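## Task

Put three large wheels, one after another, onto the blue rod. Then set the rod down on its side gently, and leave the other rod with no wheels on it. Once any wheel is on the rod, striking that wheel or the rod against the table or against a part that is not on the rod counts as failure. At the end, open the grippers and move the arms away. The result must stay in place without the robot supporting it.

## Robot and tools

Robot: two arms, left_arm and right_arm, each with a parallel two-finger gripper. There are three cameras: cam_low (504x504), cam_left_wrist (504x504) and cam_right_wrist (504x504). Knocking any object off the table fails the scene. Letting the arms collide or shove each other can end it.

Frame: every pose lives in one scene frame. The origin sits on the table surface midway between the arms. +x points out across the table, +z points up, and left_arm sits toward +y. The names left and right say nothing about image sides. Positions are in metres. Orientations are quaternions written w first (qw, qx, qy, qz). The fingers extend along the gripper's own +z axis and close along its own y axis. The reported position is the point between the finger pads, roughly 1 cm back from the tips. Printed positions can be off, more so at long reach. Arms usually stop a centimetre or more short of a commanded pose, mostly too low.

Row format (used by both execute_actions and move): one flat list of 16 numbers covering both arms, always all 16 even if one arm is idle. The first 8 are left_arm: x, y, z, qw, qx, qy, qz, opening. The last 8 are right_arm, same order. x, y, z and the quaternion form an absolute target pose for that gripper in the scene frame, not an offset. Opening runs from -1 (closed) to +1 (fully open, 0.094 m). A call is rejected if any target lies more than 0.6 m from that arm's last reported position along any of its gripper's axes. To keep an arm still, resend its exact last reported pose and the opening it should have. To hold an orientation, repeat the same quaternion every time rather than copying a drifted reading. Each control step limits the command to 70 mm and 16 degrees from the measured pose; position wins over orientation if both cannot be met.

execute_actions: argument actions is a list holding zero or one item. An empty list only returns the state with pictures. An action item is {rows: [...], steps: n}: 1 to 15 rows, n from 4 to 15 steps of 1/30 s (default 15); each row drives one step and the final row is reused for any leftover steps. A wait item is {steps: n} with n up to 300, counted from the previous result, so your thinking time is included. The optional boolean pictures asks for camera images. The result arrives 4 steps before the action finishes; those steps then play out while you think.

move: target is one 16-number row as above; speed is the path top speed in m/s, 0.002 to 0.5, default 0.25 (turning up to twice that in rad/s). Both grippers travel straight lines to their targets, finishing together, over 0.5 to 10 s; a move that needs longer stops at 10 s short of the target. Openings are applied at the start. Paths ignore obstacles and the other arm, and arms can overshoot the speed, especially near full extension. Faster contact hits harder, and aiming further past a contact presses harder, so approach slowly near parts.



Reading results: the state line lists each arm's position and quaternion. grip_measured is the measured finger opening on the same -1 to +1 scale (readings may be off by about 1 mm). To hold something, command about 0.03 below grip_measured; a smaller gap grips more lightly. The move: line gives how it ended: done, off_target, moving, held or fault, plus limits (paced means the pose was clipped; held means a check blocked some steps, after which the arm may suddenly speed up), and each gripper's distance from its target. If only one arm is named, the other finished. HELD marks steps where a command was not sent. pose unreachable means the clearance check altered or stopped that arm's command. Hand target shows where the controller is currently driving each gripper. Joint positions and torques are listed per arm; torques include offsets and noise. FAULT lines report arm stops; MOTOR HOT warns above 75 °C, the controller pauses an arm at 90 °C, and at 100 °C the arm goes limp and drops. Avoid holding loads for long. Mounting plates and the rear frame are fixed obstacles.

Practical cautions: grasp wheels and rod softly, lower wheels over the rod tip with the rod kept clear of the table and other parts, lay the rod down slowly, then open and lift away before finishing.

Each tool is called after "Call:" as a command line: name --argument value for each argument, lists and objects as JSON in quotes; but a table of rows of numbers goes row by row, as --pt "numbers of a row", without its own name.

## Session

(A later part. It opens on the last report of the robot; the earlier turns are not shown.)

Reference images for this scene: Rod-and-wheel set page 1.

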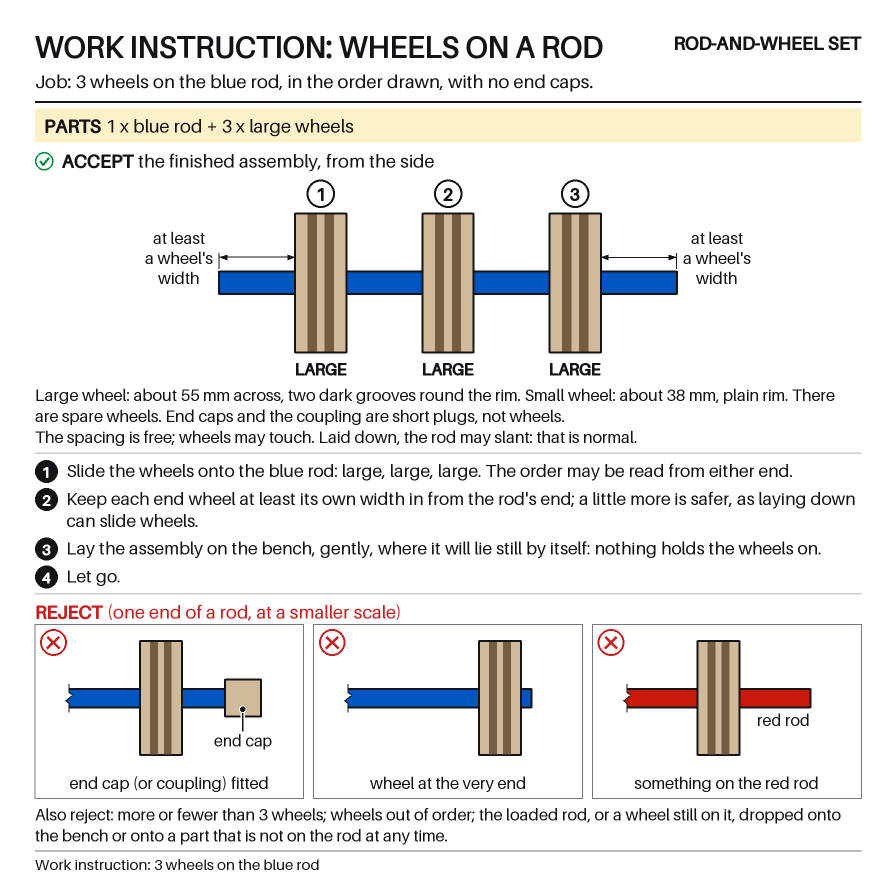

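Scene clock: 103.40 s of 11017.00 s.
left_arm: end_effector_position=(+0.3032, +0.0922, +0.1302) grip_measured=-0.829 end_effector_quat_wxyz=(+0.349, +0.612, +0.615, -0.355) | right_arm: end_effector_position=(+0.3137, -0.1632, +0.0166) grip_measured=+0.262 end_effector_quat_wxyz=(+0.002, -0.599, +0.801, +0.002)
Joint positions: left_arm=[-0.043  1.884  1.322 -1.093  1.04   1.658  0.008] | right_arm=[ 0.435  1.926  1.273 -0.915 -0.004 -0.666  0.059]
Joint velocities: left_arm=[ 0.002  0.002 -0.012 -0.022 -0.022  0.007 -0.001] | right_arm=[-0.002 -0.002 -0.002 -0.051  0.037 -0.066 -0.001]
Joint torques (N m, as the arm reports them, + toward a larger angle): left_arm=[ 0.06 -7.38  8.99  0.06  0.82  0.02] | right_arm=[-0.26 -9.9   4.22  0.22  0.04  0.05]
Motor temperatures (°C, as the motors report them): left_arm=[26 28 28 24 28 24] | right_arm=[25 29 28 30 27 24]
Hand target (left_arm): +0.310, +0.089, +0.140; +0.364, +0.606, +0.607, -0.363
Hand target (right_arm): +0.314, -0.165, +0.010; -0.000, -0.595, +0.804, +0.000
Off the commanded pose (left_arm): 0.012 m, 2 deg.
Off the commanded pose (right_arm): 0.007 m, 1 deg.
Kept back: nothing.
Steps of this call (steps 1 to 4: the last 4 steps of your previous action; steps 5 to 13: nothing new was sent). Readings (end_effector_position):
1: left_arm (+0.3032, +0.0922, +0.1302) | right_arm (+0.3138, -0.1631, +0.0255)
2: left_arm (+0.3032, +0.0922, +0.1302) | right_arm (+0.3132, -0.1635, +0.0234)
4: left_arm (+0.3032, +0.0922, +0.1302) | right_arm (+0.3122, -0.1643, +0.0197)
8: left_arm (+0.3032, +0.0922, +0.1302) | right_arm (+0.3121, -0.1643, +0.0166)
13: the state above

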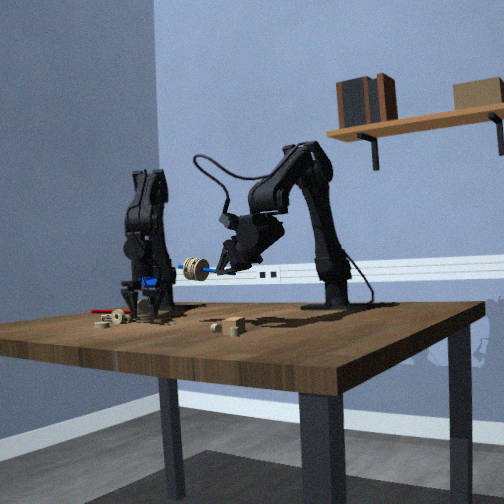

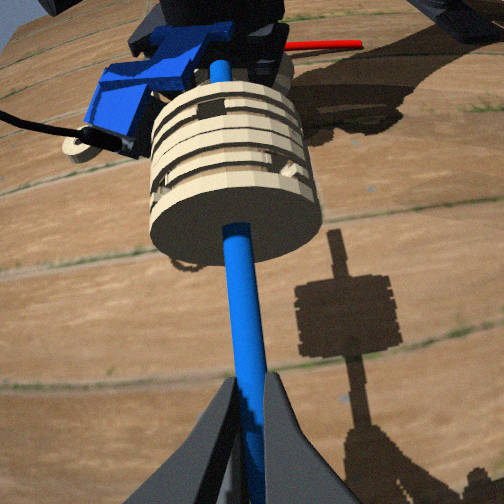

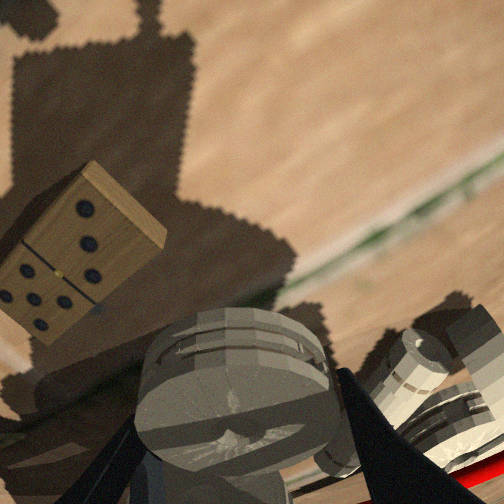

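Call:
execute_actions --actions '[{"rows": [[0.310,0.089,0.140,0.3642,0.6061,0.6061,-0.3642,-0.868,0.3148,-0.1649,0.0095,0.0,-0.5948,0.8039,0.0,0.24],[0.310,0.089,0.140,0.3642,0.6061,0.6061,-0.3642,-0.868,0.3148,-0.1649,0.0095,0.0,-0.5948,0.8039,0.0,0.22],[0.310,0.089,0.140,0.3642,0.6061,0.6061,-0.3642,-0.868,0.3148,-0.1649,0.0095,0.0,-0.5948,0.8039,0.0,0.20],[0.310,0.089,0.140,0.3642,0.6061,0.6061,-0.3642,-0.868,0.3148,-0.1649,0.0095,0.0,-0.5948,0.8039,0.0,0.185],[0.310,0.089,0.140,0.3642,0.6061,0.6061,-0.3642,-0.868,0.3148,-0.1649,0.0095,0.0,-0.5948,0.8039,0.0,0.17],[0.310,0.089,0.140,0.3642,0.6061,0.6061,-0.3642,-0.868,0.3148,-0.1649,0.0095,0.0,-0.5948,0.8039,0.0,0.157],[0.310,0.089,0.140,0.3642,0.6061,0.6061,-0.3642,-0.868,0.3148,-0.1649,0.0095,0.0,-0.5948,0.8039,0.0,0.145],[0.310,0.089,0.140,0.3642,0.6061,0.6061,-0.3642,-0.868,0.3148,-0.1649,0.0095,0.0,-0.5948,0.8039,0.0,0.133],[0.310,0.089,0.140,0.3642,0.6061,0.6061,-0.3642,-0.868,0.3148,-0.1649,0.0095,0.0,-0.5948,0.8039,0.0,0.12],[0.310,0.089,0.140,0.3642,0.6061,0.6061,-0.3642,-0.868,0.3148,-0.1649,0.0095,0.0,-0.5948,0.8039,0.0,0.115],[0.310,0.089,0.140,0.3642,0.6061,0.6061,-0.3642,-0.868,0.3156,-0.1643,0.0123,0.004,-0.5948,0.8039,0.0,0.115],[0.310,0.089,0.140,0.3642,0.6061,0.6061,-0.3642,-0.868,0.3164,-0.1637,0.0151,0.008,-0.5948,0.8039,0.0,0.115],[0.310,0.089,0.140,0.3642,0.6061,0.6061,-0.3642,-0.868,0.3172,-0.1631,0.0179,0.012,-0.5948,0.8039,0.0,0.115],[0.310,0.089,0.140,0.3642,0.6061,0.6061,-0.3642,-0.868,0.318,-0.1625,0.0207,0.016,-0.5948,0.8039,0.0,0.115],[0.310,0.089,0.140,0.3642,0.6061,0.6061,-0.3642,-0.868,0.3188,-0.1619,0.0235,0.020,-0.5948,0.8039,0.0,0.115]], "steps": 15}]'

Call:
execute_actions --actions '[{"rows": [[0.310,0.089,0.140,0.3642,0.6061,0.6061,-0.3642,-0.868,0.3196,-0.1613,0.0263,0.024,-0.5948,0.8039,0.0,0.115],[0.310,0.089,0.140,0.3642,0.6061,0.6061,-0.3642,-0.868,0.3204,-0.1607,0.0291,0.028,-0.5948,0.8039,0.0,0.115],[0.310,0.089,0.140,0.3642,0.6061,0.6061,-0.3642,-0.868,0.3212,-0.1601,0.032,0.032,-0.5948,0.8039,0.0,0.115],[0.310,0.089,0.140,0.3642,0.6061,0.6061,-0.3642,-0.868,0.322,-0.1595,0.035,0.035,-0.5948,0.8039,0.0,0.115],[0.310,0.089,0.140,0.3642,0.6061,0.6061,-0.3642,-0.868,0.3227,-0.159,0.0385,0.037,-0.5948,0.8039,0.0,0.115],[0.310,0.089,0.140,0.3642,0.6061,0.6061,-0.3642,-0.868,0.3233,-0.1585,0.042,0.039,-0.5948,0.8039,0.0,0.115],[0.310,0.089,0.140,0.3642,0.6061,0.6061,-0.3642,-0.868,0.3238,-0.158,0.046,0.040,-0.5948,0.8039,0.0,0.115],[0.310,0.089,0.140,0.3642,0.6061,0.6061,-0.3642,-0.868,0.3242,-0.1577,0.050,0.041,-0.5948,0.8039,0.0,0.115],[0.310,0.089,0.140,0.3642,0.6061,0.6061,-0.3642,-0.868,0.3245,-0.1575,0.054,0.042,-0.5948,0.8039,0.0,0.115],[0.310,0.089,0.140,0.3642,0.6061,0.6061,-0.3642,-0.868,0.3245,-0.1575,0.058,0.043,-0.5948,0.8039,0.0,0.115],[0.310,0.089,0.140,0.3642,0.6061,0.6061,-0.3642,-0.868,0.3245,-0.1575,0.062,0.044,-0.5948,0.8039,0.0,0.115],[0.310,0.089,0.140,0.3642,0.6061,0.6061,-0.3642,-0.868,0.3245,-0.1575,0.0655,0.045,-0.5948,0.8039,0.0,0.115],[0.310,0.089,0.140,0.3642,0.6061,0.6061,-0.3642,-0.868,0.3245,-0.1575,0.0685,0.045,-0.5948,0.8039,0.0,0.115],[0.310,0.089,0.140,0.3642,0.6061,0.6061,-0.3642,-0.868,0.3245,-0.1575,0.071,0.045,-0.5948,0.8039,0.0,0.115],[0.310,0.089,0.140,0.3642,0.6061,0.6061,-0.3642,-0.868,0.3245,-0.1575,0.073,0.045,-0.5948,0.8039,0.0,0.115]], "steps": 15}]' --pictures true

Scene clock: 106.83 s of 11017.00 s.
left_arm: end_effector_position=(+0.3032, +0.0922, +0.1302) grip_measured=-0.829 end_effector_quat_wxyz=(+0.349, +0.612, +0.615, -0.355) | right_arm: end_effector_position=(+0.3145, -0.1626, +0.0166) grip_measured=+0.149 end_effector_quat_wxyz=(+0.004, -0.599, +0.801, +0.002)
Joint positions: left_arm=[-0.043  1.884  1.322 -1.093  1.04   1.658  0.008] | right_arm=[ 0.435  1.926  1.273 -0.911 -0.004 -0.666  0.054]
Joint velocities: left_arm=[ 0.002 -0.012 -0.017 -0.051  0.007 -0.051 -0.   ] | right_arm=[-0.007  0.017 -0.002  0.051 -0.066 -0.081 -0.   ]
Joint torques (N m, as the arm reports them, + toward a larger angle): left_arm=[ 0.06 -7.39  8.98  0.06  0.83  0.02] | right_arm=[ -0.25 -10.5    4.46   0.22  -0.01   0.05]
Motor temperatures (°C, as the motors report them): left_arm=[26 28 28 24 28 24] | right_arm=[25 29 27 30 27 24]
Steps of this call (steps 1 to 90: nothing new was sent; then 0.07 s passed at rest; steps 91 to 101: the first 11 steps of this action). Readings (end_effector_position):
91: left_arm (+0.3032, +0.0922, +0.1302) | right_arm (+0.3144, -0.1627, +0.0166)
92: left_arm (+0.3032, +0.0922, +0.1302) | right_arm (+0.3144, -0.1627, +0.0166)
94: left_arm (+0.3032, +0.0922, +0.1302) | right_arm (+0.3145, -0.1627, +0.0166)
98: left_arm (+0.3032, +0.0922, +0.1302) | right_arm (+0.3145, -0.1627, +0.0166)
101: the state above

Scene clock: 107.33 s of 11017.00 s.
left_arm: end_effector_position=(+0.3032, +0.0922, +0.1302) grip_measured=-0.829 end_effector_quat_wxyz=(+0.349, +0.612, +0.615, -0.355) | right_arm: end_effector_position=(+0.3192, -0.1593, +0.0391) grip_measured=+0.149 end_effector_quat_wxyz=(+0.028, -0.599, +0.801, +0.001)
Joint positions: left_arm=[-0.043  1.884  1.322 -1.093  1.04   1.658  0.008] | right_arm=[ 0.435  1.873  1.296 -0.938 -0.004 -0.666  0.054]
Joint velocities: left_arm=[ 0.012 -0.012  0.002 -0.007 -0.066  0.007  0.   ] | right_arm=[ 0.002 -0.144  0.232 -0.242 -0.051  0.007 -0.001]
Joint torques (N m, as the arm reports them, + toward a larger angle): left_arm=[ 0.07 -7.38  8.97  0.06  0.83  0.02] | right_arm=[ -0.33 -13.49   7.36   0.05   0.05   0.06]
Motor temperatures (°C, as the motors report them): left_arm=[26 28 28 24 28 24] | right_arm=[25 29 27 30 27 24]
Off your previous action's commanded pose (left_arm): 0.012 m, 2 deg at its last step (step 4 of this call).
Off your previous action's commanded pose (right_arm): 0.008 m, 2 deg at its last step (step 4 of this call).
Steps of this call (steps 1 to 4: the last 4 steps of your previous action; steps 5 to 15: the first 11 steps of this action). Readings (end_effector_position):
5: left_arm (+0.3032, +0.0922, +0.1302) | right_arm (+0.3145, -0.1626, +0.0166)
6: left_arm (+0.3032, +0.0922, +0.1302) | right_arm (+0.3147, -0.1625, +0.0171)
8: left_arm (+0.3032, +0.0922, +0.1302) | right_arm (+0.3153, -0.1620, +0.0198)
12: left_arm (+0.3032, +0.0922, +0.1302) | right_arm (+0.3172, -0.1607, +0.0299)
15: the state above

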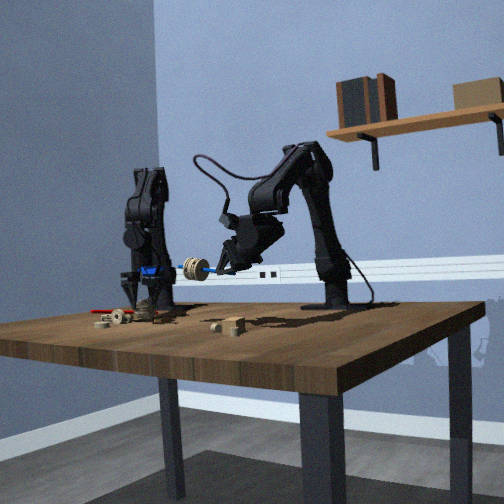

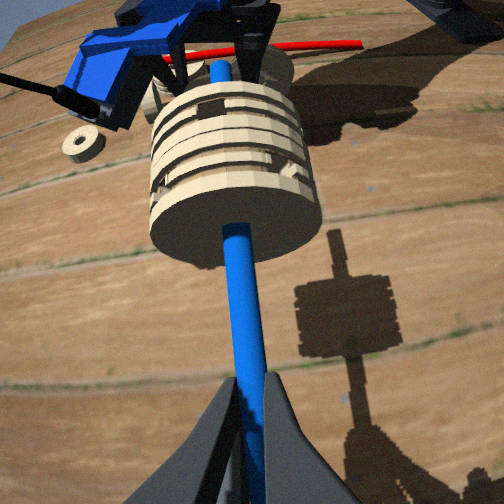

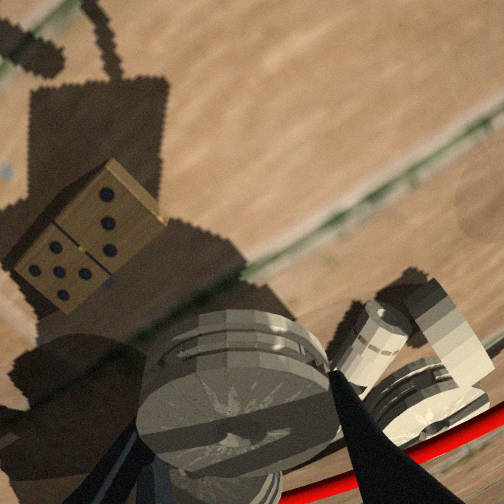

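Call:
execute_actions --actions '[{"rows": [[0.310,0.089,0.140,0.3642,0.6061,0.6061,-0.3642,-0.868,0.3247,-0.157,0.077,0.0485,-0.5873,0.8083,0.0051,0.115],[0.310,0.089,0.140,0.3642,0.6061,0.6061,-0.3642,-0.868,0.325,-0.156,0.081,0.0539,-0.5759,0.8149,0.0127,0.115],[0.310,0.089,0.140,0.3642,0.6061,0.6061,-0.3642,-0.868,0.3254,-0.155,0.0855,0.0609,-0.5609,0.8236,0.0229,0.115],[0.310,0.089,0.140,0.3642,0.6061,0.6061,-0.3642,-0.868,0.326,-0.1535,0.090,0.0698,-0.542,0.8346,0.0356,0.115],[0.310,0.089,0.140,0.3642,0.6061,0.6061,-0.3642,-0.868,0.3265,-0.152,0.094,0.0796,-0.5212,0.8466,0.0495,0.115],[0.310,0.089,0.140,0.3642,0.6061,0.6061,-0.3642,-0.868,0.327,-0.150,0.097,0.0893,-0.5005,0.8587,0.0635,0.115],[0.310,0.089,0.140,0.3642,0.6061,0.6061,-0.3642,-0.868,0.3275,-0.1483,0.0997,0.0969,-0.4846,0.8646,0.0753,0.115],[0.310,0.089,0.140,0.3642,0.6061,0.6061,-0.3642,-0.868,0.328,-0.1467,0.1022,0.1044,-0.4688,0.8705,0.0872,0.115],[0.310,0.089,0.140,0.3642,0.6061,0.6061,-0.3642,-0.868,0.3285,-0.145,0.1045,0.112,-0.4529,0.8765,0.099,0.115],[0.310,0.089,0.140,0.3642,0.6061,0.6061,-0.3642,-0.868,0.329,-0.1433,0.1065,0.1195,-0.437,0.8824,0.1108,0.115],[0.310,0.089,0.140,0.3642,0.6061,0.6061,-0.3642,-0.868,0.3295,-0.1417,0.1083,0.1271,-0.4212,0.8883,0.1227,0.115],[0.310,0.089,0.140,0.3642,0.6061,0.6061,-0.3642,-0.868,0.33,-0.140,0.110,0.1346,-0.4053,0.8942,0.1345,0.115],[0.310,0.089,0.140,0.3642,0.6061,0.6061,-0.3642,-0.868,0.3303,-0.138,0.1115,0.14,-0.3902,0.8969,0.1472,0.115],[0.310,0.089,0.140,0.3642,0.6061,0.6061,-0.3642,-0.868,0.3307,-0.136,0.113,0.1455,-0.3752,0.8996,0.1599,0.115],[0.310,0.089,0.140,0.3642,0.6061,0.6061,-0.3642,-0.868,0.331,-0.134,0.1143,0.1509,-0.3601,0.9023,0.1727,0.115]], "steps": 15}]'

Call:
execute_actions --actions '[{"rows": [[0.310,0.089,0.140,0.3642,0.6061,0.6061,-0.3642,-0.868,0.3313,-0.132,0.1156,0.1563,-0.345,0.9049,0.1854,0.115],[0.310,0.089,0.140,0.3642,0.6061,0.6061,-0.3642,-0.868,0.3317,-0.130,0.1168,0.1618,-0.33,0.9076,0.1981,0.115],[0.310,0.089,0.140,0.3642,0.6061,0.6061,-0.3642,-0.868,0.332,-0.128,0.118,0.1672,-0.3149,0.9103,0.2108,0.115],[0.310,0.089,0.140,0.3642,0.6061,0.6061,-0.3642,-0.868,0.332,-0.126,0.119,0.1704,-0.301,0.9103,0.2239,0.115],[0.310,0.089,0.140,0.3642,0.6061,0.6061,-0.3642,-0.868,0.332,-0.124,0.120,0.1735,-0.287,0.9102,0.237,0.115],[0.310,0.089,0.140,0.3642,0.6061,0.6061,-0.3642,-0.868,0.332,-0.122,0.121,0.1767,-0.2731,0.9102,0.2502,0.115],[0.310,0.089,0.140,0.3642,0.6061,0.6061,-0.3642,-0.868,0.332,-0.120,0.122,0.1799,-0.2592,0.9101,0.2633,0.115],[0.310,0.089,0.140,0.3642,0.6061,0.6061,-0.3642,-0.868,0.332,-0.118,0.123,0.183,-0.2452,0.91,0.2764,0.115],[0.310,0.089,0.140,0.3642,0.6061,0.6061,-0.3642,-0.868,0.332,-0.116,0.124,0.1862,-0.2313,0.91,0.2895,0.115],[0.310,0.089,0.140,0.3642,0.6061,0.6061,-0.3642,-0.868,0.3316,-0.1142,0.125,0.1872,-0.2164,0.9073,0.3052,0.115],[0.310,0.089,0.140,0.3642,0.6061,0.6061,-0.3642,-0.868,0.3312,-0.1124,0.126,0.1882,-0.2016,0.9046,0.3209,0.115],[0.310,0.089,0.140,0.3642,0.6061,0.6061,-0.3642,-0.868,0.3308,-0.1106,0.127,0.1892,-0.1867,0.9018,0.3366,0.115],[0.310,0.089,0.140,0.3642,0.6061,0.6061,-0.3642,-0.868,0.3304,-0.1088,0.128,0.1902,-0.1719,0.8991,0.3523,0.115],[0.310,0.089,0.140,0.3642,0.6061,0.6061,-0.3642,-0.868,0.33,-0.107,0.129,0.1912,-0.157,0.8964,0.368,0.115],[0.310,0.089,0.140,0.3642,0.6061,0.6061,-0.3642,-0.868,0.329,-0.1058,0.1298,0.1891,-0.1453,0.8916,0.3832,0.115]], "steps": 15}]'

Call:
execute_actions --actions '[{"rows": [[0.310,0.089,0.140,0.3642,0.6061,0.6061,-0.3642,-0.868,0.328,-0.1046,0.1306,0.187,-0.1336,0.8867,0.3985,0.115],[0.310,0.089,0.140,0.3642,0.6061,0.6061,-0.3642,-0.868,0.327,-0.1034,0.1314,0.185,-0.1218,0.8819,0.4137,0.115],[0.310,0.089,0.140,0.3642,0.6061,0.6061,-0.3642,-0.868,0.326,-0.1022,0.1322,0.1829,-0.1101,0.877,0.429,0.115],[0.310,0.089,0.140,0.3642,0.6061,0.6061,-0.3642,-0.868,0.325,-0.101,0.133,0.1808,-0.0984,0.8722,0.4442,0.115],[0.310,0.089,0.140,0.3642,0.6061,0.6061,-0.3642,-0.868,0.3234,-0.100,0.1338,0.1757,-0.0896,0.866,0.4583,0.115],[0.310,0.089,0.140,0.3642,0.6061,0.6061,-0.3642,-0.868,0.3218,-0.099,0.1346,0.1706,-0.0808,0.8599,0.4724,0.115],[0.310,0.089,0.140,0.3642,0.6061,0.6061,-0.3642,-0.868,0.3202,-0.098,0.1354,0.1655,-0.072,0.8537,0.4866,0.115],[0.310,0.089,0.140,0.3642,0.6061,0.6061,-0.3642,-0.868,0.3186,-0.097,0.1362,0.1604,-0.0632,0.8476,0.5007,0.115],[0.310,0.089,0.140,0.3642,0.6061,0.6061,-0.3642,-0.868,0.317,-0.096,0.137,0.1553,-0.0544,0.8414,0.5148,0.115],[0.310,0.089,0.140,0.3642,0.6061,0.6061,-0.3642,-0.868,0.315,-0.0952,0.1376,0.1484,-0.0485,0.8347,0.5272,0.115],[0.310,0.089,0.140,0.3642,0.6061,0.6061,-0.3642,-0.868,0.313,-0.0944,0.1382,0.1416,-0.0426,0.828,0.5396,0.115],[0.310,0.089,0.140,0.3642,0.6061,0.6061,-0.3642,-0.868,0.311,-0.0936,0.1388,0.1347,-0.0367,0.8214,0.552,0.115],[0.310,0.089,0.140,0.3642,0.6061,0.6061,-0.3642,-0.868,0.309,-0.0928,0.1394,0.1279,-0.0308,0.8147,0.5644,0.115],[0.310,0.089,0.140,0.3642,0.6061,0.6061,-0.3642,-0.868,0.307,-0.092,0.140,0.121,-0.0249,0.808,0.5768,0.115],[0.310,0.089,0.140,0.3642,0.6061,0.6061,-0.3642,-0.868,0.305,-0.091,0.1404,0.1112,-0.0221,0.8015,0.587,0.115]], "steps": 15}]'

Call:
execute_actions --actions '[{"rows": [[0.310,0.089,0.140,0.3642,0.6061,0.6061,-0.3642,-0.868,0.303,-0.090,0.1408,0.1014,-0.0193,0.795,0.5972,0.115],[0.310,0.089,0.140,0.3642,0.6061,0.6061,-0.3642,-0.868,0.301,-0.089,0.1412,0.0916,-0.0166,0.7885,0.6074,0.115],[0.310,0.089,0.140,0.3642,0.6061,0.6061,-0.3642,-0.868,0.299,-0.088,0.1416,0.0818,-0.0138,0.782,0.6176,0.115],[0.310,0.089,0.140,0.3642,0.6061,0.6061,-0.3642,-0.868,0.297,-0.087,0.142,0.072,-0.011,0.7755,0.6278,0.115],[0.310,0.089,0.140,0.3642,0.6061,0.6061,-0.3642,-0.868,0.2956,-0.086,0.1422,0.0616,-0.0105,0.7697,0.6353,0.115],[0.310,0.089,0.140,0.3642,0.6061,0.6061,-0.3642,-0.868,0.2942,-0.085,0.1424,0.0513,-0.01,0.7639,0.6428,0.115],[0.310,0.089,0.140,0.3642,0.6061,0.6061,-0.3642,-0.868,0.2928,-0.084,0.1426,0.0409,-0.0094,0.7582,0.6504,0.115],[0.310,0.089,0.140,0.3642,0.6061,0.6061,-0.3642,-0.868,0.2915,-0.083,0.1428,0.0316,-0.009,0.753,0.6571,0.115],[0.310,0.089,0.140,0.3642,0.6061,0.6061,-0.3642,-0.868,0.2905,-0.0825,0.143,0.0243,-0.0086,0.7489,0.6624,0.115],[0.310,0.089,0.140,0.3642,0.6061,0.6061,-0.3642,-0.868,0.290,-0.082,0.143,0.0202,-0.0084,0.7466,0.6654,0.115]], "steps": 15}]'

Call:
execute_actions --actions '[{"rows": [[0.310,0.089,0.140,0.3642,0.6061,0.6061,-0.3642,-0.868,0.290,-0.082,0.143,0.0202,-0.0084,0.7466,0.6654,0.115]], "steps": 8}]'

Scene clock: 110.30 s of 11017.00 s.
left_arm: end_effector_position=(+0.3032, +0.0922, +0.1302) grip_measured=-0.829 end_effector_quat_wxyz=(+0.349, +0.612, +0.615, -0.355) | right_arm: end_effector_position=(+0.3280, -0.1551, +0.0977) grip_measured=+0.149 end_effector_quat_wxyz=(+0.089, -0.491, +0.864, +0.068)
Joint positions: left_arm=[-0.043  1.884  1.322 -1.093  1.04   1.658  0.008] | right_arm=[ 0.369  1.741  1.349 -0.995 -0.129 -0.469  0.054]
Joint velocities: left_arm=[ 0.002 -0.007 -0.022 -0.081 -0.007  0.081 -0.002] | right_arm=[-0.208 -0.349 -0.017  0.227 -0.564  0.784 -0.   ]
Joint torques (N m, as the arm reports them, + toward a larger angle): left_arm=[ 0.06 -7.39  9.    0.06  0.83  0.02] | right_arm=[ -0.41 -11.59   4.52   0.59  -0.16   0.07]
Motor temperatures (°C, as the motors report them): left_arm=[26 28 28 24 28 24] | right_arm=[25 30 28 30 27 24]
Off your previous action's commanded pose (left_arm): 0.012 m, 2 deg at its last step (step 4 of this call).
Off your previous action's commanded pose (right_arm): 0.019 m, 1 deg at its last step (step 4 of this call).
Steps of this call (steps 1 to 4: the last 4 steps of your previous action; steps 5 to 78: nothing new was sent; steps 79 to 89: the first 11 steps of this action). Readings (end_effector_position):
79: left_arm (+0.3032, +0.0922, +0.1302) | right_arm (+0.3204, -0.1584, +0.0613)
80: left_arm (+0.3032, +0.0922, +0.1302) | right_arm (+0.3200, -0.1585, +0.0616)
82: left_arm (+0.3032, +0.0922, +0.1302) | right_arm (+0.3193, -0.1580, +0.0643)
86: left_arm (+0.3032, +0.0922, +0.1302) | right_arm (+0.3226, -0.1578, +0.0816)
89: the state above

Scene clock: 110.80 s of 11017.00 s.
left_arm: end_effector_position=(+0.3032, +0.0922, +0.1302) grip_measured=-0.829 end_effector_quat_wxyz=(+0.349, +0.612, +0.615, -0.355) | right_arm: end_effector_position=(+0.3225, -0.1302, +0.1100) grip_measured=+0.149 end_effector_quat_wxyz=(+0.141, -0.275, +0.919, +0.244)
Joint positions: left_arm=[-0.043  1.884  1.322 -1.093  1.04   1.658  0.008] | right_arm=[ 0.298  1.599  1.127 -0.701 -0.421 -0.014  0.054]
Joint velocities: left_arm=[-0.002 -0.002  0.007 -0.037  0.007 -0.066 -0.001] | right_arm=[-0.154 -0.281 -0.545  0.799 -0.652  0.93   0.001]
Joint torques (N m, as the arm reports them, + toward a larger angle): left_arm=[ 0.05 -7.38  8.98  0.07  0.83  0.03] | right_arm=[ -0.9  -10.65   5.4    0.83  -0.3    0.03]
Motor temperatures (°C, as the motors report them): left_arm=[26 28 28 24 28 24] | right_arm=[25 30 28 30 27 24]
Off your previous action's commanded pose (left_arm): 0.012 m, 2 deg at its last step (step 4 of this call).
Off your previous action's commanded pose (right_arm): 0.013 m, 12 deg at its last step (step 4 of this call).
Steps of this call (steps 1 to 4: the last 4 steps of your previous action; steps 5 to 15: the first 11 steps of this action). Readings (end_effector_position):
5: left_arm (+0.3032, +0.0922, +0.1302) | right_arm (+0.3313, -0.1449, +0.1114)
6: left_arm (+0.3032, +0.0922, +0.1302) | right_arm (+0.3304, -0.1434, +0.1114)
8: left_arm (+0.3032, +0.0922, +0.1302) | right_arm (+0.3279, -0.1408, +0.1102)
12: left_arm (+0.3032, +0.0922, +0.1302) | right_arm (+0.3239, -0.1353, +0.1086)
15: the state above

Scene clock: 111.30 s of 11017.00 s.
left_arm: end_effector_position=(+0.3032, +0.0922, +0.1302) grip_measured=-0.829 end_effector_quat_wxyz=(+0.349, +0.612, +0.615, -0.355) | right_arm: end_effector_position=(+0.3084, -0.1089, +0.1136) grip_measured=+0.149 end_effector_quat_wxyz=(+0.116, -0.085, +0.881, +0.450)
Joint positions: left_arm=[-0.043  1.884  1.322 -1.093  1.04   1.658  0.008] | right_arm=[ 0.227  1.512  0.812 -0.21  -0.768  0.494  0.054]
Joint velocities: left_arm=[ 0.002  0.007  0.002  0.007 -0.081 -0.022  0.   ] | right_arm=[-0.115 -0.012 -0.569  1.062 -0.725  0.872 -0.001]
Joint torques (N m, as the arm reports them, + toward a larger angle): left_arm=[ 0.06 -7.39  8.98  0.06  0.83  0.02] | right_arm=[-0.91 -9.68  5.5   1.08 -0.43 -0.04]
Motor temperatures (°C, as the motors report them): left_arm=[26 28 28 24 28 24] | right_arm=[25 30 28 30 27 24]
Off your previous action's commanded pose (left_arm): 0.012 m, 2 deg at its last step (step 4 of this call).
Off your previous action's commanded pose (right_arm): 0.025 m, 14 deg at its last step (step 4 of this call); orientation clipped at that step.
Steps of this call (steps 1 to 4: the last 4 steps of your previous action; steps 5 to 15: the first 11 steps of this action). Readings (end_effector_position):
5: left_arm (+0.3032, +0.0922, +0.1302) | right_arm (+0.3203, -0.1216, +0.1136)
6: left_arm (+0.3032, +0.0922, +0.1302) | right_arm (+0.3196, -0.1200, +0.1138)
8: left_arm (+0.3032, +0.0922, +0.1302) | right_arm (+0.3179, -0.1173, +0.1138)
12: left_arm (+0.3032, +0.0922, +0.1302) | right_arm (+0.3128, -0.1126, +0.1132)
15: the state above

Scene clock: 111.80 s of 11017.00 s.
left_arm: end_effector_position=(+0.3032, +0.0922, +0.1302) grip_measured=-0.829 end_effector_quat_wxyz=(+0.349, +0.612, +0.615, -0.355) | right_arm: end_effector_position=(+0.2912, -0.0866, +0.1317) grip_measured=+0.149 end_effector_quat_wxyz=(+0.024, -0.019, +0.793, +0.609)
Joint positions: left_arm=[-0.043  1.884  1.322 -1.093  1.04   1.658  0.008] | right_arm=[ 0.205  1.594  0.638  0.36  -1.095  0.965  0.054]
Joint velocities: left_arm=[ 0.022 -0.007 -0.002 -0.022  0.007  0.037 -0.001] | right_arm=[ 0.002  0.315 -0.242  1.15  -0.403  0.711 -0.001]
Joint torques (N m, as the arm reports them, + toward a larger angle): left_arm=[ 0.06 -7.38  8.98  0.06  0.83  0.02] | right_arm=[-0.87 -6.83  4.36  1.3  -0.48 -0.05]
Motor temperatures (°C, as the motors report them): left_arm=[26 28 28 24 28 24] | right_arm=[25 30 28 30 27 24]
Off your previous action's commanded pose (left_arm): 0.012 m, 2 deg at its last step (step 4 of this call).
Off your previous action's commanded pose (right_arm): 0.028 m, 13 deg at its last step (step 4 of this call).
Steps of this call (steps 1 to 4: the last 4 steps of your previous action; steps 5 to 15: the first 11 steps of this action). Readings (end_effector_position):
5: left_arm (+0.3032, +0.0922, +0.1302) | right_arm (+0.3002, -0.1027, +0.1173)
6: left_arm (+0.3032, +0.0922, +0.1302) | right_arm (+0.2985, -0.1014, +0.1192)
8: left_arm (+0.3032, +0.0922, +0.1302) | right_arm (+0.2956, -0.0981, +0.1246)
12: left_arm (+0.3032, +0.0922, +0.1302) | right_arm (+0.2931, -0.0905, +0.1318)
15: the state above

Scene clock: 112.07 s of 11017.00 s.
left_arm: end_effector_position=(+0.3032, +0.0922, +0.1302) grip_measured=-0.829 end_effector_quat_wxyz=(+0.349, +0.612, +0.615, -0.355) | right_arm: end_effector_position=(+0.2898, -0.0839, +0.1362) grip_measured=+0.149 end_effector_quat_wxyz=(+0.013, -0.005, +0.768, +0.640)
Joint positions: left_arm=[-0.043  1.884  1.322 -1.093  1.04   1.658  0.008] | right_arm=[ 0.205  1.636  0.579  0.619 -1.133  1.142  0.054]
Joint velocities: left_arm=[-0.007  0.022 -0.007 -0.022 -0.007  0.066  0.   ] | right_arm=[ 0.002  0.115 -0.105  0.784  0.007  0.447  0.   ]
Joint torques (N m, as the arm reports them, + toward a larger angle): left_arm=[ 0.06 -7.39  8.98  0.06  0.83  0.02] | right_arm=[-0.03 -6.53  4.04  1.4  -0.37 -0.04]
Motor temperatures (°C, as the motors report them): left_arm=[26 28 28 24 28 24] | right_arm=[25 30 27 30 27 24]
Off your previous action's commanded pose (left_arm): 0.012 m, 2 deg at its last step (step 4 of this call).
Off your previous action's commanded pose (right_arm): 0.012 m, 6 deg at its last step (step 4 of this call).
Steps of this call (steps 1 to 4: the last 4 steps of your previous action; steps 5 to 8: the first 4 steps of this action). Readings (end_effector_position):
5: left_arm (+0.3032, +0.0922, +0.1302) | right_arm (+0.2884, -0.0849, +0.1329)
6: left_arm (+0.3032, +0.0922, +0.1302) | right_arm (+0.2886, -0.0846, +0.1339)
8: the state above

Call:
execute_actions --actions '[{"rows": [[0.310,0.089,0.140,0.3642,0.6061,0.6061,-0.3642,-0.868,0.290,-0.082,0.143,0.0202,-0.0084,0.7466,0.6654,0.115],[0.310,0.089,0.140,0.3642,0.6061,0.6061,-0.3642,-0.868,0.2905,-0.081,0.1434,0.0202,-0.0084,0.7466,0.6654,0.115],[0.310,0.089,0.140,0.3642,0.6061,0.6061,-0.3642,-0.868,0.2915,-0.0795,0.144,0.0202,-0.0084,0.7466,0.6654,0.115],[0.310,0.089,0.140,0.3642,0.6061,0.6061,-0.3642,-0.868,0.2927,-0.0777,0.1448,0.0202,-0.0084,0.7466,0.6654,0.115],[0.310,0.089,0.140,0.3642,0.6061,0.6061,-0.3642,-0.868,0.294,-0.0758,0.1457,0.0202,-0.0084,0.7466,0.6654,0.115],[0.310,0.089,0.140,0.3642,0.6061,0.6061,-0.3642,-0.868,0.2953,-0.0739,0.1466,0.0202,-0.0084,0.7466,0.6654,0.115],[0.310,0.089,0.140,0.3642,0.6061,0.6061,-0.3642,-0.868,0.2966,-0.072,0.1475,0.0202,-0.0084,0.7466,0.6654,0.115],[0.310,0.089,0.140,0.3642,0.6061,0.6061,-0.3642,-0.868,0.2979,-0.0701,0.1484,0.0202,-0.0084,0.7466,0.6654,0.115],[0.310,0.089,0.140,0.3642,0.6061,0.6061,-0.3642,-0.868,0.2991,-0.0682,0.1492,0.0202,-0.0084,0.7466,0.6654,0.115],[0.310,0.089,0.140,0.3642,0.6061,0.6061,-0.3642,-0.868,0.3001,-0.0664,0.1498,0.0202,-0.0084,0.7466,0.6654,0.115],[0.310,0.089,0.140,0.3642,0.6061,0.6061,-0.3642,-0.868,0.3009,-0.0647,0.1502,0.0202,-0.0084,0.7466,0.6654,0.115],[0.310,0.089,0.140,0.3642,0.6061,0.6061,-0.3642,-0.868,0.3015,-0.0631,0.1504,0.0202,-0.0084,0.7466,0.6654,0.115],[0.310,0.089,0.140,0.3642,0.6061,0.6061,-0.3642,-0.868,0.3019,-0.0617,0.1505,0.0202,-0.0084,0.7466,0.6654,0.115],[0.310,0.089,0.140,0.3642,0.6061,0.6061,-0.3642,-0.868,0.3021,-0.0605,0.1505,0.0202,-0.0084,0.7466,0.6654,0.115],[0.310,0.089,0.140,0.3642,0.6061,0.6061,-0.3642,-0.868,0.3022,-0.0595,0.1505,0.0202,-0.0084,0.7466,0.6654,0.115]], "steps": 15}]'

Call:
execute_actions --actions '[{"steps": 13}]' --pictures true

Call:
zoom_image --camera "cam_left_wrist" --region '[140, 0, 290, 150]'

Scene clock: 113.10 s of 11017.00 s.
left_arm: end_effector_position=(+0.3032, +0.0922, +0.1302) grip_measured=-0.829 end_effector_quat_wxyz=(+0.349, +0.612, +0.615, -0.355) | right_arm: end_effector_position=(+0.2919, -0.0741, +0.1409) grip_measured=+0.149 end_effector_quat_wxyz=(+0.008, +0.001, +0.752, +0.659)
Joint positions: left_arm=[-0.043  1.884  1.322 -1.093  1.04   1.658  0.008] | right_arm=[ 0.231  1.692  0.567  0.818 -1.125  1.281  0.054]
Joint velocities: left_arm=[ 0.007  0.007 -0.002 -0.125  0.022 -0.007  0.001] | right_arm=[ 0.12   0.125  0.115  0.051 -0.066  0.007 -0.001]
Joint torques (N m, as the arm reports them, + toward a larger angle): left_arm=[ 0.06 -7.37  8.99  0.06  0.82  0.02] | right_arm=[ 0.5  -6.97  7.17  1.45 -0.09 -0.02]
Motor temperatures (°C, as the motors report them): left_arm=[26 28 28 24 28 24] | right_arm=[25 29 27 30 27 24]
Off your previous action's commanded pose (left_arm): 0.012 m, 2 deg at its last step (step 4 of this call).
Off your previous action's commanded pose (right_arm): 0.003 m, 2 deg at its last step (step 4 of this call).
Steps of this call (steps 1 to 4: the last 4 steps of your previous action; steps 5 to 20: nothing new was sent; steps 21 to 31: the first 11 steps of this action). Readings (end_effector_position):
21: left_arm (+0.3032, +0.0922, +0.1302) | right_arm (+0.2945, -0.0819, +0.1479)
22: left_arm (+0.3032, +0.0922, +0.1302) | right_arm (+0.2949, -0.0818, +0.1481)
24: left_arm (+0.3032, +0.0922, +0.1302) | right_arm (+0.2955, -0.0815, +0.1475)
28: left_arm (+0.3032, +0.0922, +0.1302) | right_arm (+0.2938, -0.0785, +0.1434)
31: the state above

Scene clock: 113.53 s of 11017.00 s.
left_arm: end_effector_position=(+0.3032, +0.0922, +0.1302) grip_measured=-0.829 end_effector_quat_wxyz=(+0.349, +0.612, +0.615, -0.355) | right_arm: end_effector_position=(+0.2966, -0.0653, +0.1447) grip_measured=+0.149 end_effector_quat_wxyz=(+0.010, +0.001, +0.751, +0.660)
Joint positions: left_arm=[-0.043  1.884  1.322 -1.093  1.04   1.658  0.008] | right_arm=[ 0.253  1.707  0.597  0.823 -1.101  1.3    0.054]
Joint velocities: left_arm=[-0.012  0.002 -0.007  0.022 -0.037 -0.037 -0.   ] | right_arm=[ 0.007  0.012 -0.022  0.007 -0.007 -0.007  0.   ]
Joint torques (N m, as the arm reports them, + toward a larger angle): left_arm=[ 0.06 -7.37  8.99  0.06  0.82  0.02] | right_arm=[ 0.74 -6.86  6.86  1.42 -0.04  0.02]
Motor temperatures (°C, as the motors report them): left_arm=[26 28 28 24 28 24] | right_arm=[25 29 27 30 27 24]
Hand target (left_arm): +0.310, +0.089, +0.140; +0.364, +0.606, +0.607, -0.363
Hand target (right_arm): +0.302, -0.060, +0.150; +0.020, -0.009, +0.747, +0.664
Off the commanded pose (left_arm): 0.012 m, 2 deg.
Off the commanded pose (right_arm): 0.010 m, 2 deg.
Kept back: nothing.
Steps of this call (steps 1 to 4: the last 4 steps of your previous action; steps 5 to 13: nothing new was sent). Readings (end_effector_position):
1: left_arm (+0.3032, +0.0922, +0.1302) | right_arm (+0.2923, -0.0723, +0.1413)
2: left_arm (+0.3032, +0.0922, +0.1302) | right_arm (+0.2930, -0.0706, +0.1418)
4: left_arm (+0.3032, +0.0922, +0.1302) | right_arm (+0.2946, -0.0677, +0.1434)
8: left_arm (+0.3032, +0.0922, +0.1302) | right_arm (+0.2960, -0.0653, +0.1449)
13: the state above

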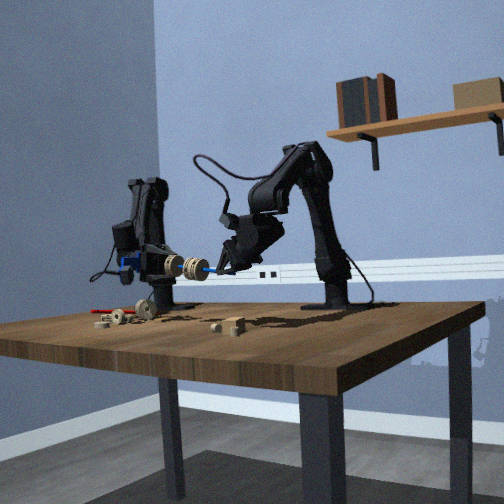

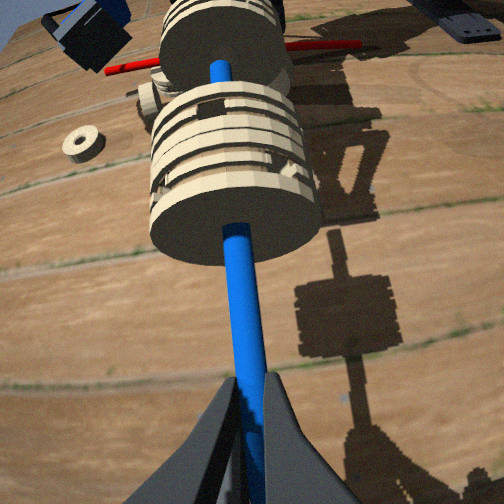

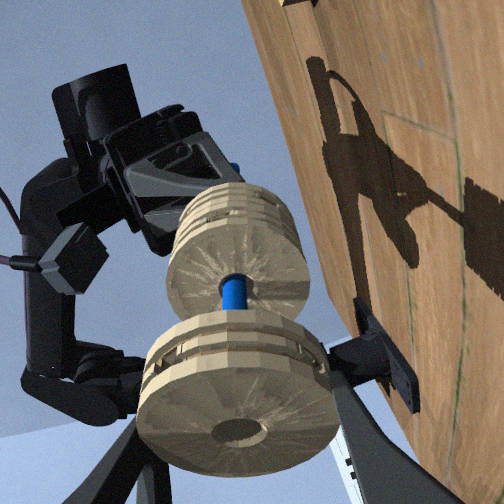

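Region (140, 0, 290, 150) of cam_left_wrist's 504x504 image, scaled by 3.360, with more detail than that image has.

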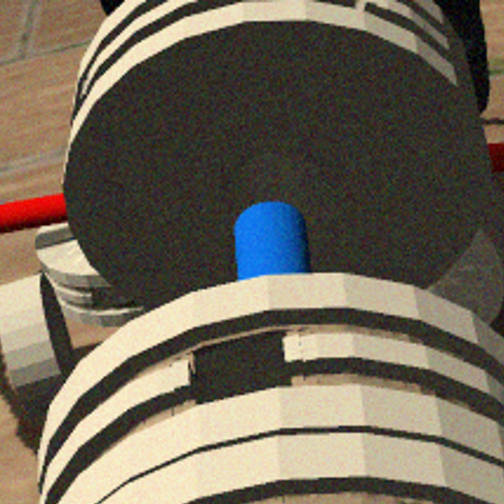

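Call:
execute_actions --actions '[{"rows": [[0.310,0.089,0.140,0.3642,0.6061,0.6061,-0.3642,-0.868,0.3026,-0.0587,0.1508,0.0208,-0.009,0.7464,0.6656,0.115],[0.310,0.089,0.140,0.3642,0.6061,0.6061,-0.3642,-0.868,0.303,-0.0578,0.1511,0.0215,-0.0096,0.7463,0.6658,0.115],[0.310,0.089,0.140,0.3642,0.6061,0.6061,-0.3642,-0.868,0.3034,-0.0568,0.1514,0.0221,-0.0101,0.7461,0.6659,0.115],[0.310,0.089,0.140,0.3642,0.6061,0.6061,-0.3642,-0.868,0.3038,-0.0558,0.1516,0.0228,-0.0107,0.746,0.6661,0.115],[0.310,0.089,0.140,0.3642,0.6061,0.6061,-0.3642,-0.868,0.3041,-0.0548,0.1517,0.0234,-0.0113,0.7458,0.6663,0.115],[0.310,0.089,0.140,0.3642,0.6061,0.6061,-0.3642,-0.868,0.3043,-0.0538,0.1517,0.0234,-0.0113,0.7458,0.6663,0.115],[0.310,0.089,0.140,0.3642,0.6061,0.6061,-0.3642,-0.868,0.3044,-0.0528,0.1517,0.0234,-0.0113,0.7458,0.6663,0.115],[0.310,0.089,0.140,0.3642,0.6061,0.6061,-0.3642,-0.868,0.3044,-0.0518,0.1516,0.0234,-0.0113,0.7458,0.6663,0.115],[0.310,0.089,0.140,0.3642,0.6061,0.6061,-0.3642,-0.868,0.3044,-0.0508,0.1515,0.0234,-0.0113,0.7458,0.6663,0.115],[0.310,0.089,0.140,0.3642,0.6061,0.6061,-0.3642,-0.868,0.3044,-0.0498,0.1514,0.0234,-0.0113,0.7458,0.6663,0.115],[0.310,0.089,0.140,0.3642,0.6061,0.6061,-0.3642,-0.868,0.3044,-0.0488,0.1513,0.0234,-0.0113,0.7458,0.6663,0.115],[0.310,0.089,0.140,0.3642,0.6061,0.6061,-0.3642,-0.868,0.3044,-0.0478,0.1512,0.0234,-0.0113,0.7458,0.6663,0.115],[0.310,0.089,0.140,0.3642,0.6061,0.6061,-0.3642,-0.868,0.3044,-0.0468,0.1511,0.0234,-0.0113,0.7458,0.6663,0.115],[0.310,0.089,0.140,0.3642,0.6061,0.6061,-0.3642,-0.868,0.3044,-0.0458,0.151,0.0234,-0.0113,0.7458,0.6663,0.115],[0.310,0.089,0.140,0.3642,0.6061,0.6061,-0.3642,-0.868,0.3044,-0.0448,0.1509,0.0234,-0.0113,0.7458,0.6663,0.115]], "steps": 15}]'

Call:
execute_actions --actions '[{"steps": 7}]' --pictures true

Call:
zoom_image --camera "cam_left_wrist" --region '[140, 0, 290, 150]'

Scene clock: 114.83 s of 11017.00 s.
left_arm: end_effector_position=(+0.3032, +0.0922, +0.1302) grip_measured=-0.829 end_effector_quat_wxyz=(+0.349, +0.612, +0.615, -0.355) | right_arm: end_effector_position=(+0.2984, -0.0568, +0.1446) grip_measured=+0.149 end_effector_quat_wxyz=(+0.010, -0.001, +0.751, +0.661)
Joint positions: left_arm=[-0.043  1.884  1.322 -1.093  1.04   1.658  0.008] | right_arm=[ 0.276  1.729  0.617  0.838 -1.082  1.312  0.054]
Joint velocities: left_arm=[-0.012 -0.012 -0.017  0.051 -0.022  0.037 -0.001] | right_arm=[0.09  0.061 0.051 0.066 0.066 0.022 0.   ]
Joint torques (N m, as the arm reports them, + toward a larger angle): left_arm=[ 0.06 -7.46  9.08  0.07  0.85  0.  ] | right_arm=[ 0.64 -7.21  6.76  1.46 -0.09  0.  ]
Motor temperatures (°C, as the motors report them): left_arm=[26 28 28 24 28 24] | right_arm=[25 29 28 30 27 24]
Steps of this call (steps 1 to 28: nothing new was sent; steps 29 to 39: the first 11 steps of this action). Readings (end_effector_position):
29: left_arm (+0.3032, +0.0922, +0.1302) | right_arm (+0.2969, -0.0653, +0.1447)
30: left_arm (+0.3032, +0.0922, +0.1302) | right_arm (+0.2971, -0.0653, +0.1449)
32: left_arm (+0.3032, +0.0922, +0.1302) | right_arm (+0.2972, -0.0646, +0.1451)
36: left_arm (+0.3032, +0.0922, +0.1302) | right_arm (+0.2984, -0.0599, +0.1449)
39: the state above

Scene clock: 115.07 s of 11017.00 s.
left_arm: end_effector_position=(+0.3032, +0.0922, +0.1302) grip_measured=-0.829 end_effector_quat_wxyz=(+0.349, +0.612, +0.615, -0.355) | right_arm: end_effector_position=(+0.2980, -0.0511, +0.1437) grip_measured=+0.149 end_effector_quat_wxyz=(+0.009, -0.001, +0.751, +0.660)
Joint positions: left_arm=[-0.043  1.884  1.322 -1.093  1.04   1.658  0.008] | right_arm=[ 0.294  1.741  0.625  0.848 -1.066  1.319  0.054]
Joint velocities: left_arm=[ 0.002 -0.012 -0.002  0.051 -0.051 -0.022 -0.001] | right_arm=[ 0.017  0.012 -0.002  0.022  0.051  0.051 -0.   ]
Joint torques (N m, as the arm reports them, + toward a larger angle): left_arm=[ 0.11 -7.39  8.93  0.06  0.83  0.02] | right_arm=[ 0.65 -7.42  6.89  1.45 -0.06 -0.01]
Motor temperatures (°C, as the motors report them): left_arm=[26 28 28 24 28 24] | right_arm=[25 29 28 30 27 24]
Hand target (left_arm): +0.310, +0.089, +0.140; +0.364, +0.606, +0.607, -0.363
Hand target (right_arm): +0.304, -0.045, +0.151; +0.023, -0.011, +0.746, +0.665
Off the commanded pose (left_arm): 0.012 m, 2 deg.
Off the commanded pose (right_arm): 0.012 m, 2 deg.
Kept back: nothing.
Steps of this call (steps 1 to 4: the last 4 steps of your previous action; steps 5 to 7: nothing new was sent). Readings (end_effector_position):
1: left_arm (+0.3032, +0.0922, +0.1302) | right_arm (+0.2982, -0.0558, +0.1444)
2: left_arm (+0.3032, +0.0922, +0.1302) | right_arm (+0.2983, -0.0549, +0.1442)
4: left_arm (+0.3032, +0.0922, +0.1302) | right_arm (+0.2981, -0.0530, +0.1439)
7: the state above

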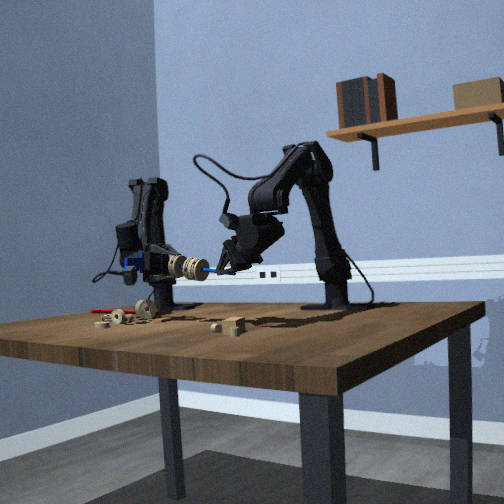

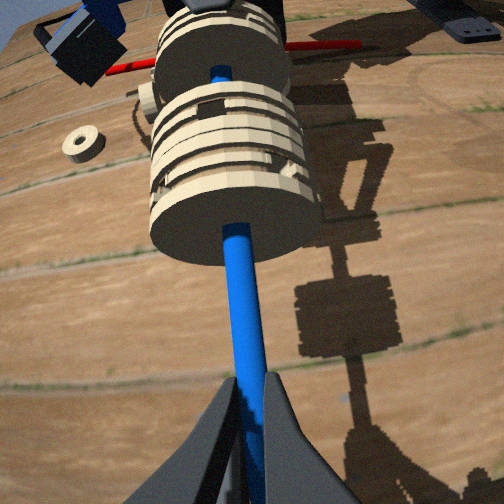

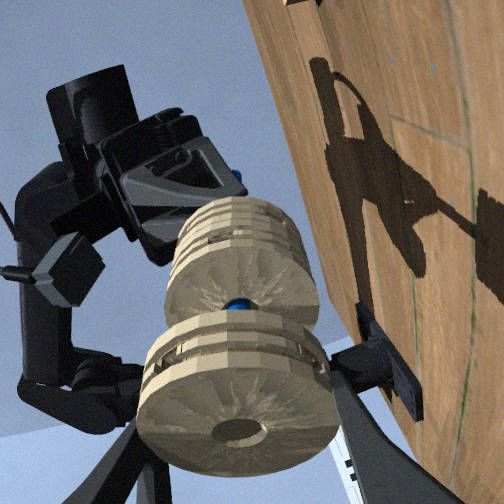

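Region (140, 0, 290, 150) of cam_left_wrist's 504x504 image, scaled by 3.360, with more detail than that image has.

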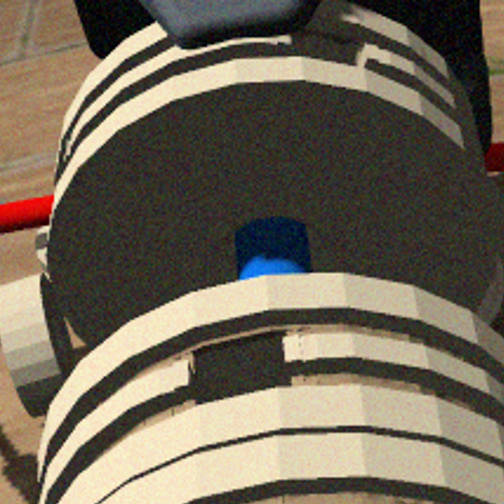

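Call:
execute_actions --actions '[]'

Scene clock: 115.60 s of 11017.00 s.
left_arm: end_effector_position=(+0.3032, +0.0922, +0.1302) grip_measured=-0.829 end_effector_quat_wxyz=(+0.349, +0.612, +0.615, -0.355) | right_arm: end_effector_position=(+0.2988, -0.0510, +0.1439) grip_measured=+0.149 end_effector_quat_wxyz=(+0.011, +0.001, +0.751, +0.660)
Joint positions: left_arm=[-0.043  1.884  1.322 -1.093  1.04   1.658  0.008] | right_arm=[ 0.294  1.741  0.626  0.85  -1.061  1.322  0.054]
Joint velocities: left_arm=[ 0.002  0.007 -0.002  0.051  0.066 -0.066 -0.001] | right_arm=[ 0.007 -0.012  0.007 -0.037  0.081  0.007  0.001]
Joint torques (N m, as the arm reports them, + toward a larger angle): left_arm=[ 0.04 -7.39  8.97  0.06  0.83  0.02] | right_arm=[ 0.64 -7.3   7.01  1.48 -0.08 -0.03]
Motor temperatures (°C, as the motors report them): left_arm=[26 28 28 24 28 24] | right_arm=[25 29 28 30 27 24]
Hand target (left_arm): +0.310, +0.089, +0.140; +0.364, +0.606, +0.607, -0.363
Hand target (right_arm): +0.304, -0.045, +0.151; +0.024, -0.012, +0.746, +0.666
Off the commanded pose (left_arm): 0.012 m, 2 deg.
Off the commanded pose (right_arm): 0.011 m, 2 deg.
Kept back: nothing.
Steps of this call (steps 1 to 16: nothing new was sent). Readings (end_effector_position):
1: left_arm (+0.3032, +0.0922, +0.1302) | right_arm (+0.2982, -0.0510, +0.1438)
2: left_arm (+0.3032, +0.0922, +0.1302) | right_arm (+0.2983, -0.0510, +0.1438)
4: left_arm (+0.3032, +0.0922, +0.1302) | right_arm (+0.2986, -0.0510, +0.1439)
8: left_arm (+0.3032, +0.0922, +0.1302) | right_arm (+0.2988, -0.0510, +0.1439)
16: the state above

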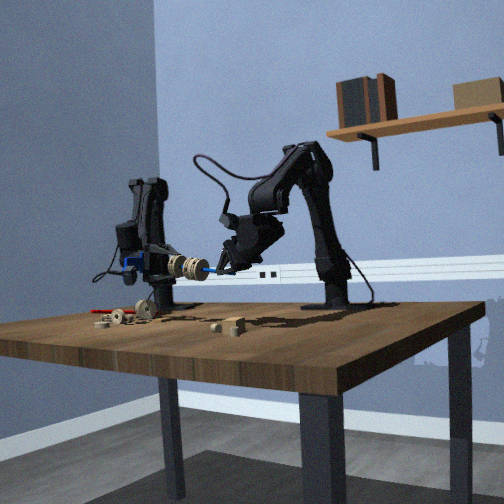

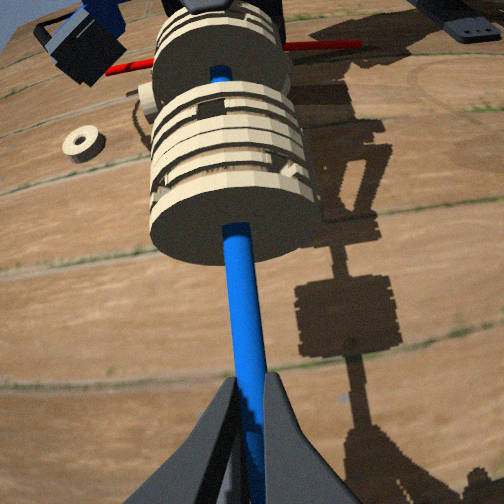

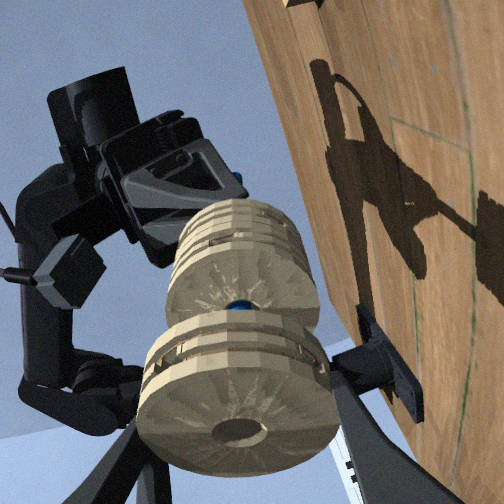

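Call:
execute_actions --actions '[{"rows":[ [0.310,0.089,0.140,0.3642,0.6061,0.6061,-0.3642,-0.868,0.3044,-0.0436,0.1508,0.0234,-0.0113,0.7458,0.6663,0.115], [0.310,0.089,0.140,0.3642,0.6061,0.6061,-0.3642,-0.868,0.3044,-0.0423,0.1506,0.0234,-0.0113,0.7458,0.6663,0.115], [0.310,0.089,0.140,0.3642,0.6061,0.6061,-0.3642,-0.868,0.3044,-0.0408,0.1505,0.0234,-0.0113,0.7458,0.6663,0.115], [0.310,0.089,0.140,0.3642,0.6061,0.6061,-0.3642,-0.868,0.3044,-0.0393,0.1503,0.0234,-0.0113,0.7458,0.6663,0.115], [0.310,0.089,0.140,0.3642,0.6061,0.6061,-0.3642,-0.868,0.3045,-0.0378,0.1502,0.0234,-0.0113,0.7458,0.6663,0.115], [0.310,0.089,0.140,0.3642,0.6061,0.6061,-0.3642,-0.868,0.3045,-0.0363,0.1500,0.0234,-0.0113,0.7458,0.6663,0.115], [0.310,0.089,0.140,0.3642,0.6061,0.6061,-0.3642,-0.868,0.3045,-0.0348,0.1498,0.0234,-0.0113,0.7458,0.6663,0.115], [0.310,0.089,0.140,0.3642,0.6061,0.6061,-0.3642,-0.868,0.3045,-0.0333,0.1497,0.0234,-0.0113,0.7458,0.6663,0.115], [0.310,0.089,0.140,0.3642,0.6061,0.6061,-0.3642,-0.868,0.3045,-0.0318,0.1495,0.0234,-0.0113,0.7458,0.6663,0.115], [0.310,0.089,0.140,0.3642,0.6061,0.6061,-0.3642,-0.868,0.3046,-0.0303,0.1494,0.0234,-0.0113,0.7458,0.6663,0.115], [0.310,0.089,0.140,0.3642,0.6061,0.6061,-0.3642,-0.868,0.3046,-0.0288,0.1492,0.0234,-0.0113,0.7458,0.6663,0.115], [0.310,0.089,0.140,0.3642,0.6061,0.6061,-0.3642,-0.868,0.3046,-0.0273,0.1491,0.0234,-0.0113,0.7458,0.6663,0.115], [0.310,0.089,0.140,0.3642,0.6061,0.6061,-0.3642,-0.868,0.3046,-0.0258,0.1489,0.0234,-0.0113,0.7458,0.6663,0.115], [0.310,0.089,0.140,0.3642,0.6061,0.6061,-0.3642,-0.868,0.3046,-0.0243,0.1487,0.0234,-0.0113,0.7458,0.6663,0.115], [0.310,0.089,0.140,0.3642,0.6061,0.6061,-0.3642,-0.868,0.3047,-0.0228,0.1486,0.0234,-0.0113,0.7458,0.6663,0.115] ],"steps":15}]' --pictures true

Scene clock: 116.53 s of 11017.00 s.
left_arm: end_effector_position=(+0.3032, +0.0922, +0.1302) grip_measured=-0.829 end_effector_quat_wxyz=(+0.349, +0.612, +0.615, -0.355) | right_arm: end_effector_position=(+0.2977, -0.0380, +0.1422) grip_measured=+0.149 end_effector_quat_wxyz=(+0.008, -0.002, +0.751, +0.660)
Joint positions: left_arm=[-0.043  1.884  1.322 -1.093  1.04   1.658  0.008] | right_arm=[ 0.332  1.769  0.648  0.867 -1.032  1.335  0.054]
Joint velocities: left_arm=[-0.002 -0.007 -0.002 -0.007  0.007 -0.022 -0.   ] | right_arm=[ 0.12   0.076  0.066  0.007  0.095  0.022 -0.   ]
Joint torques (N m, as the arm reports them, + toward a larger angle): left_arm=[ 0.   -7.38  8.96  0.05  0.79  0.03] | right_arm=[ 0.81 -7.56  6.81  1.5  -0.12 -0.03]
Motor temperatures (°C, as the motors report them): left_arm=[26 28 28 24 28 24] | right_arm=[25 29 28 30 27 24]
Steps of this call (steps 1 to 17: nothing new was sent; steps 18 to 28: the first 11 steps of this action). Readings (end_effector_position):
18: left_arm (+0.3032, +0.0922, +0.1302) | right_arm (+0.2989, -0.0510, +0.1439)
19: left_arm (+0.3032, +0.0922, +0.1302) | right_arm (+0.2989, -0.0508, +0.1440)
21: left_arm (+0.3032, +0.0922, +0.1302) | right_arm (+0.2985, -0.0493, +0.1436)
25: left_arm (+0.3032, +0.0922, +0.1302) | right_arm (+0.2979, -0.0427, +0.1424)
28: the state above

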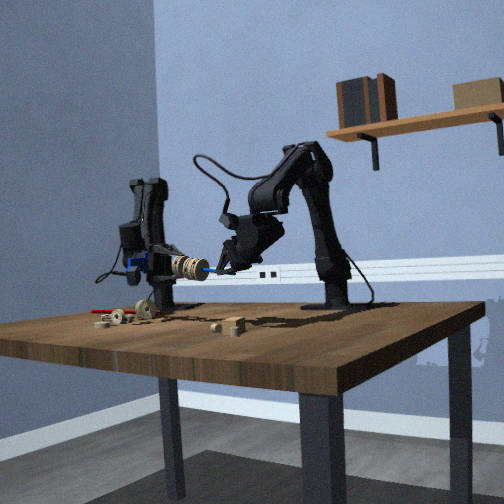

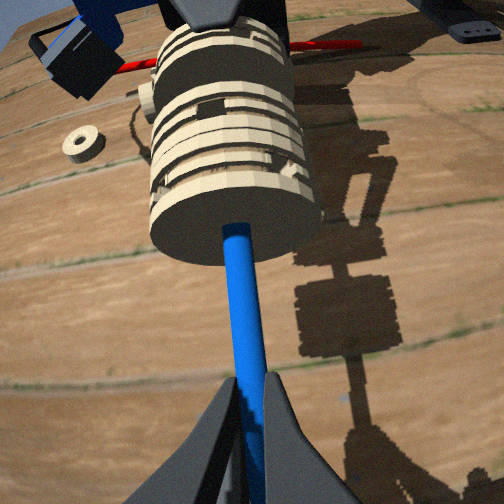

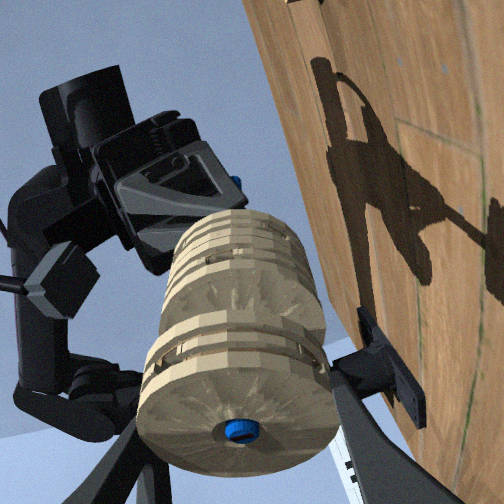

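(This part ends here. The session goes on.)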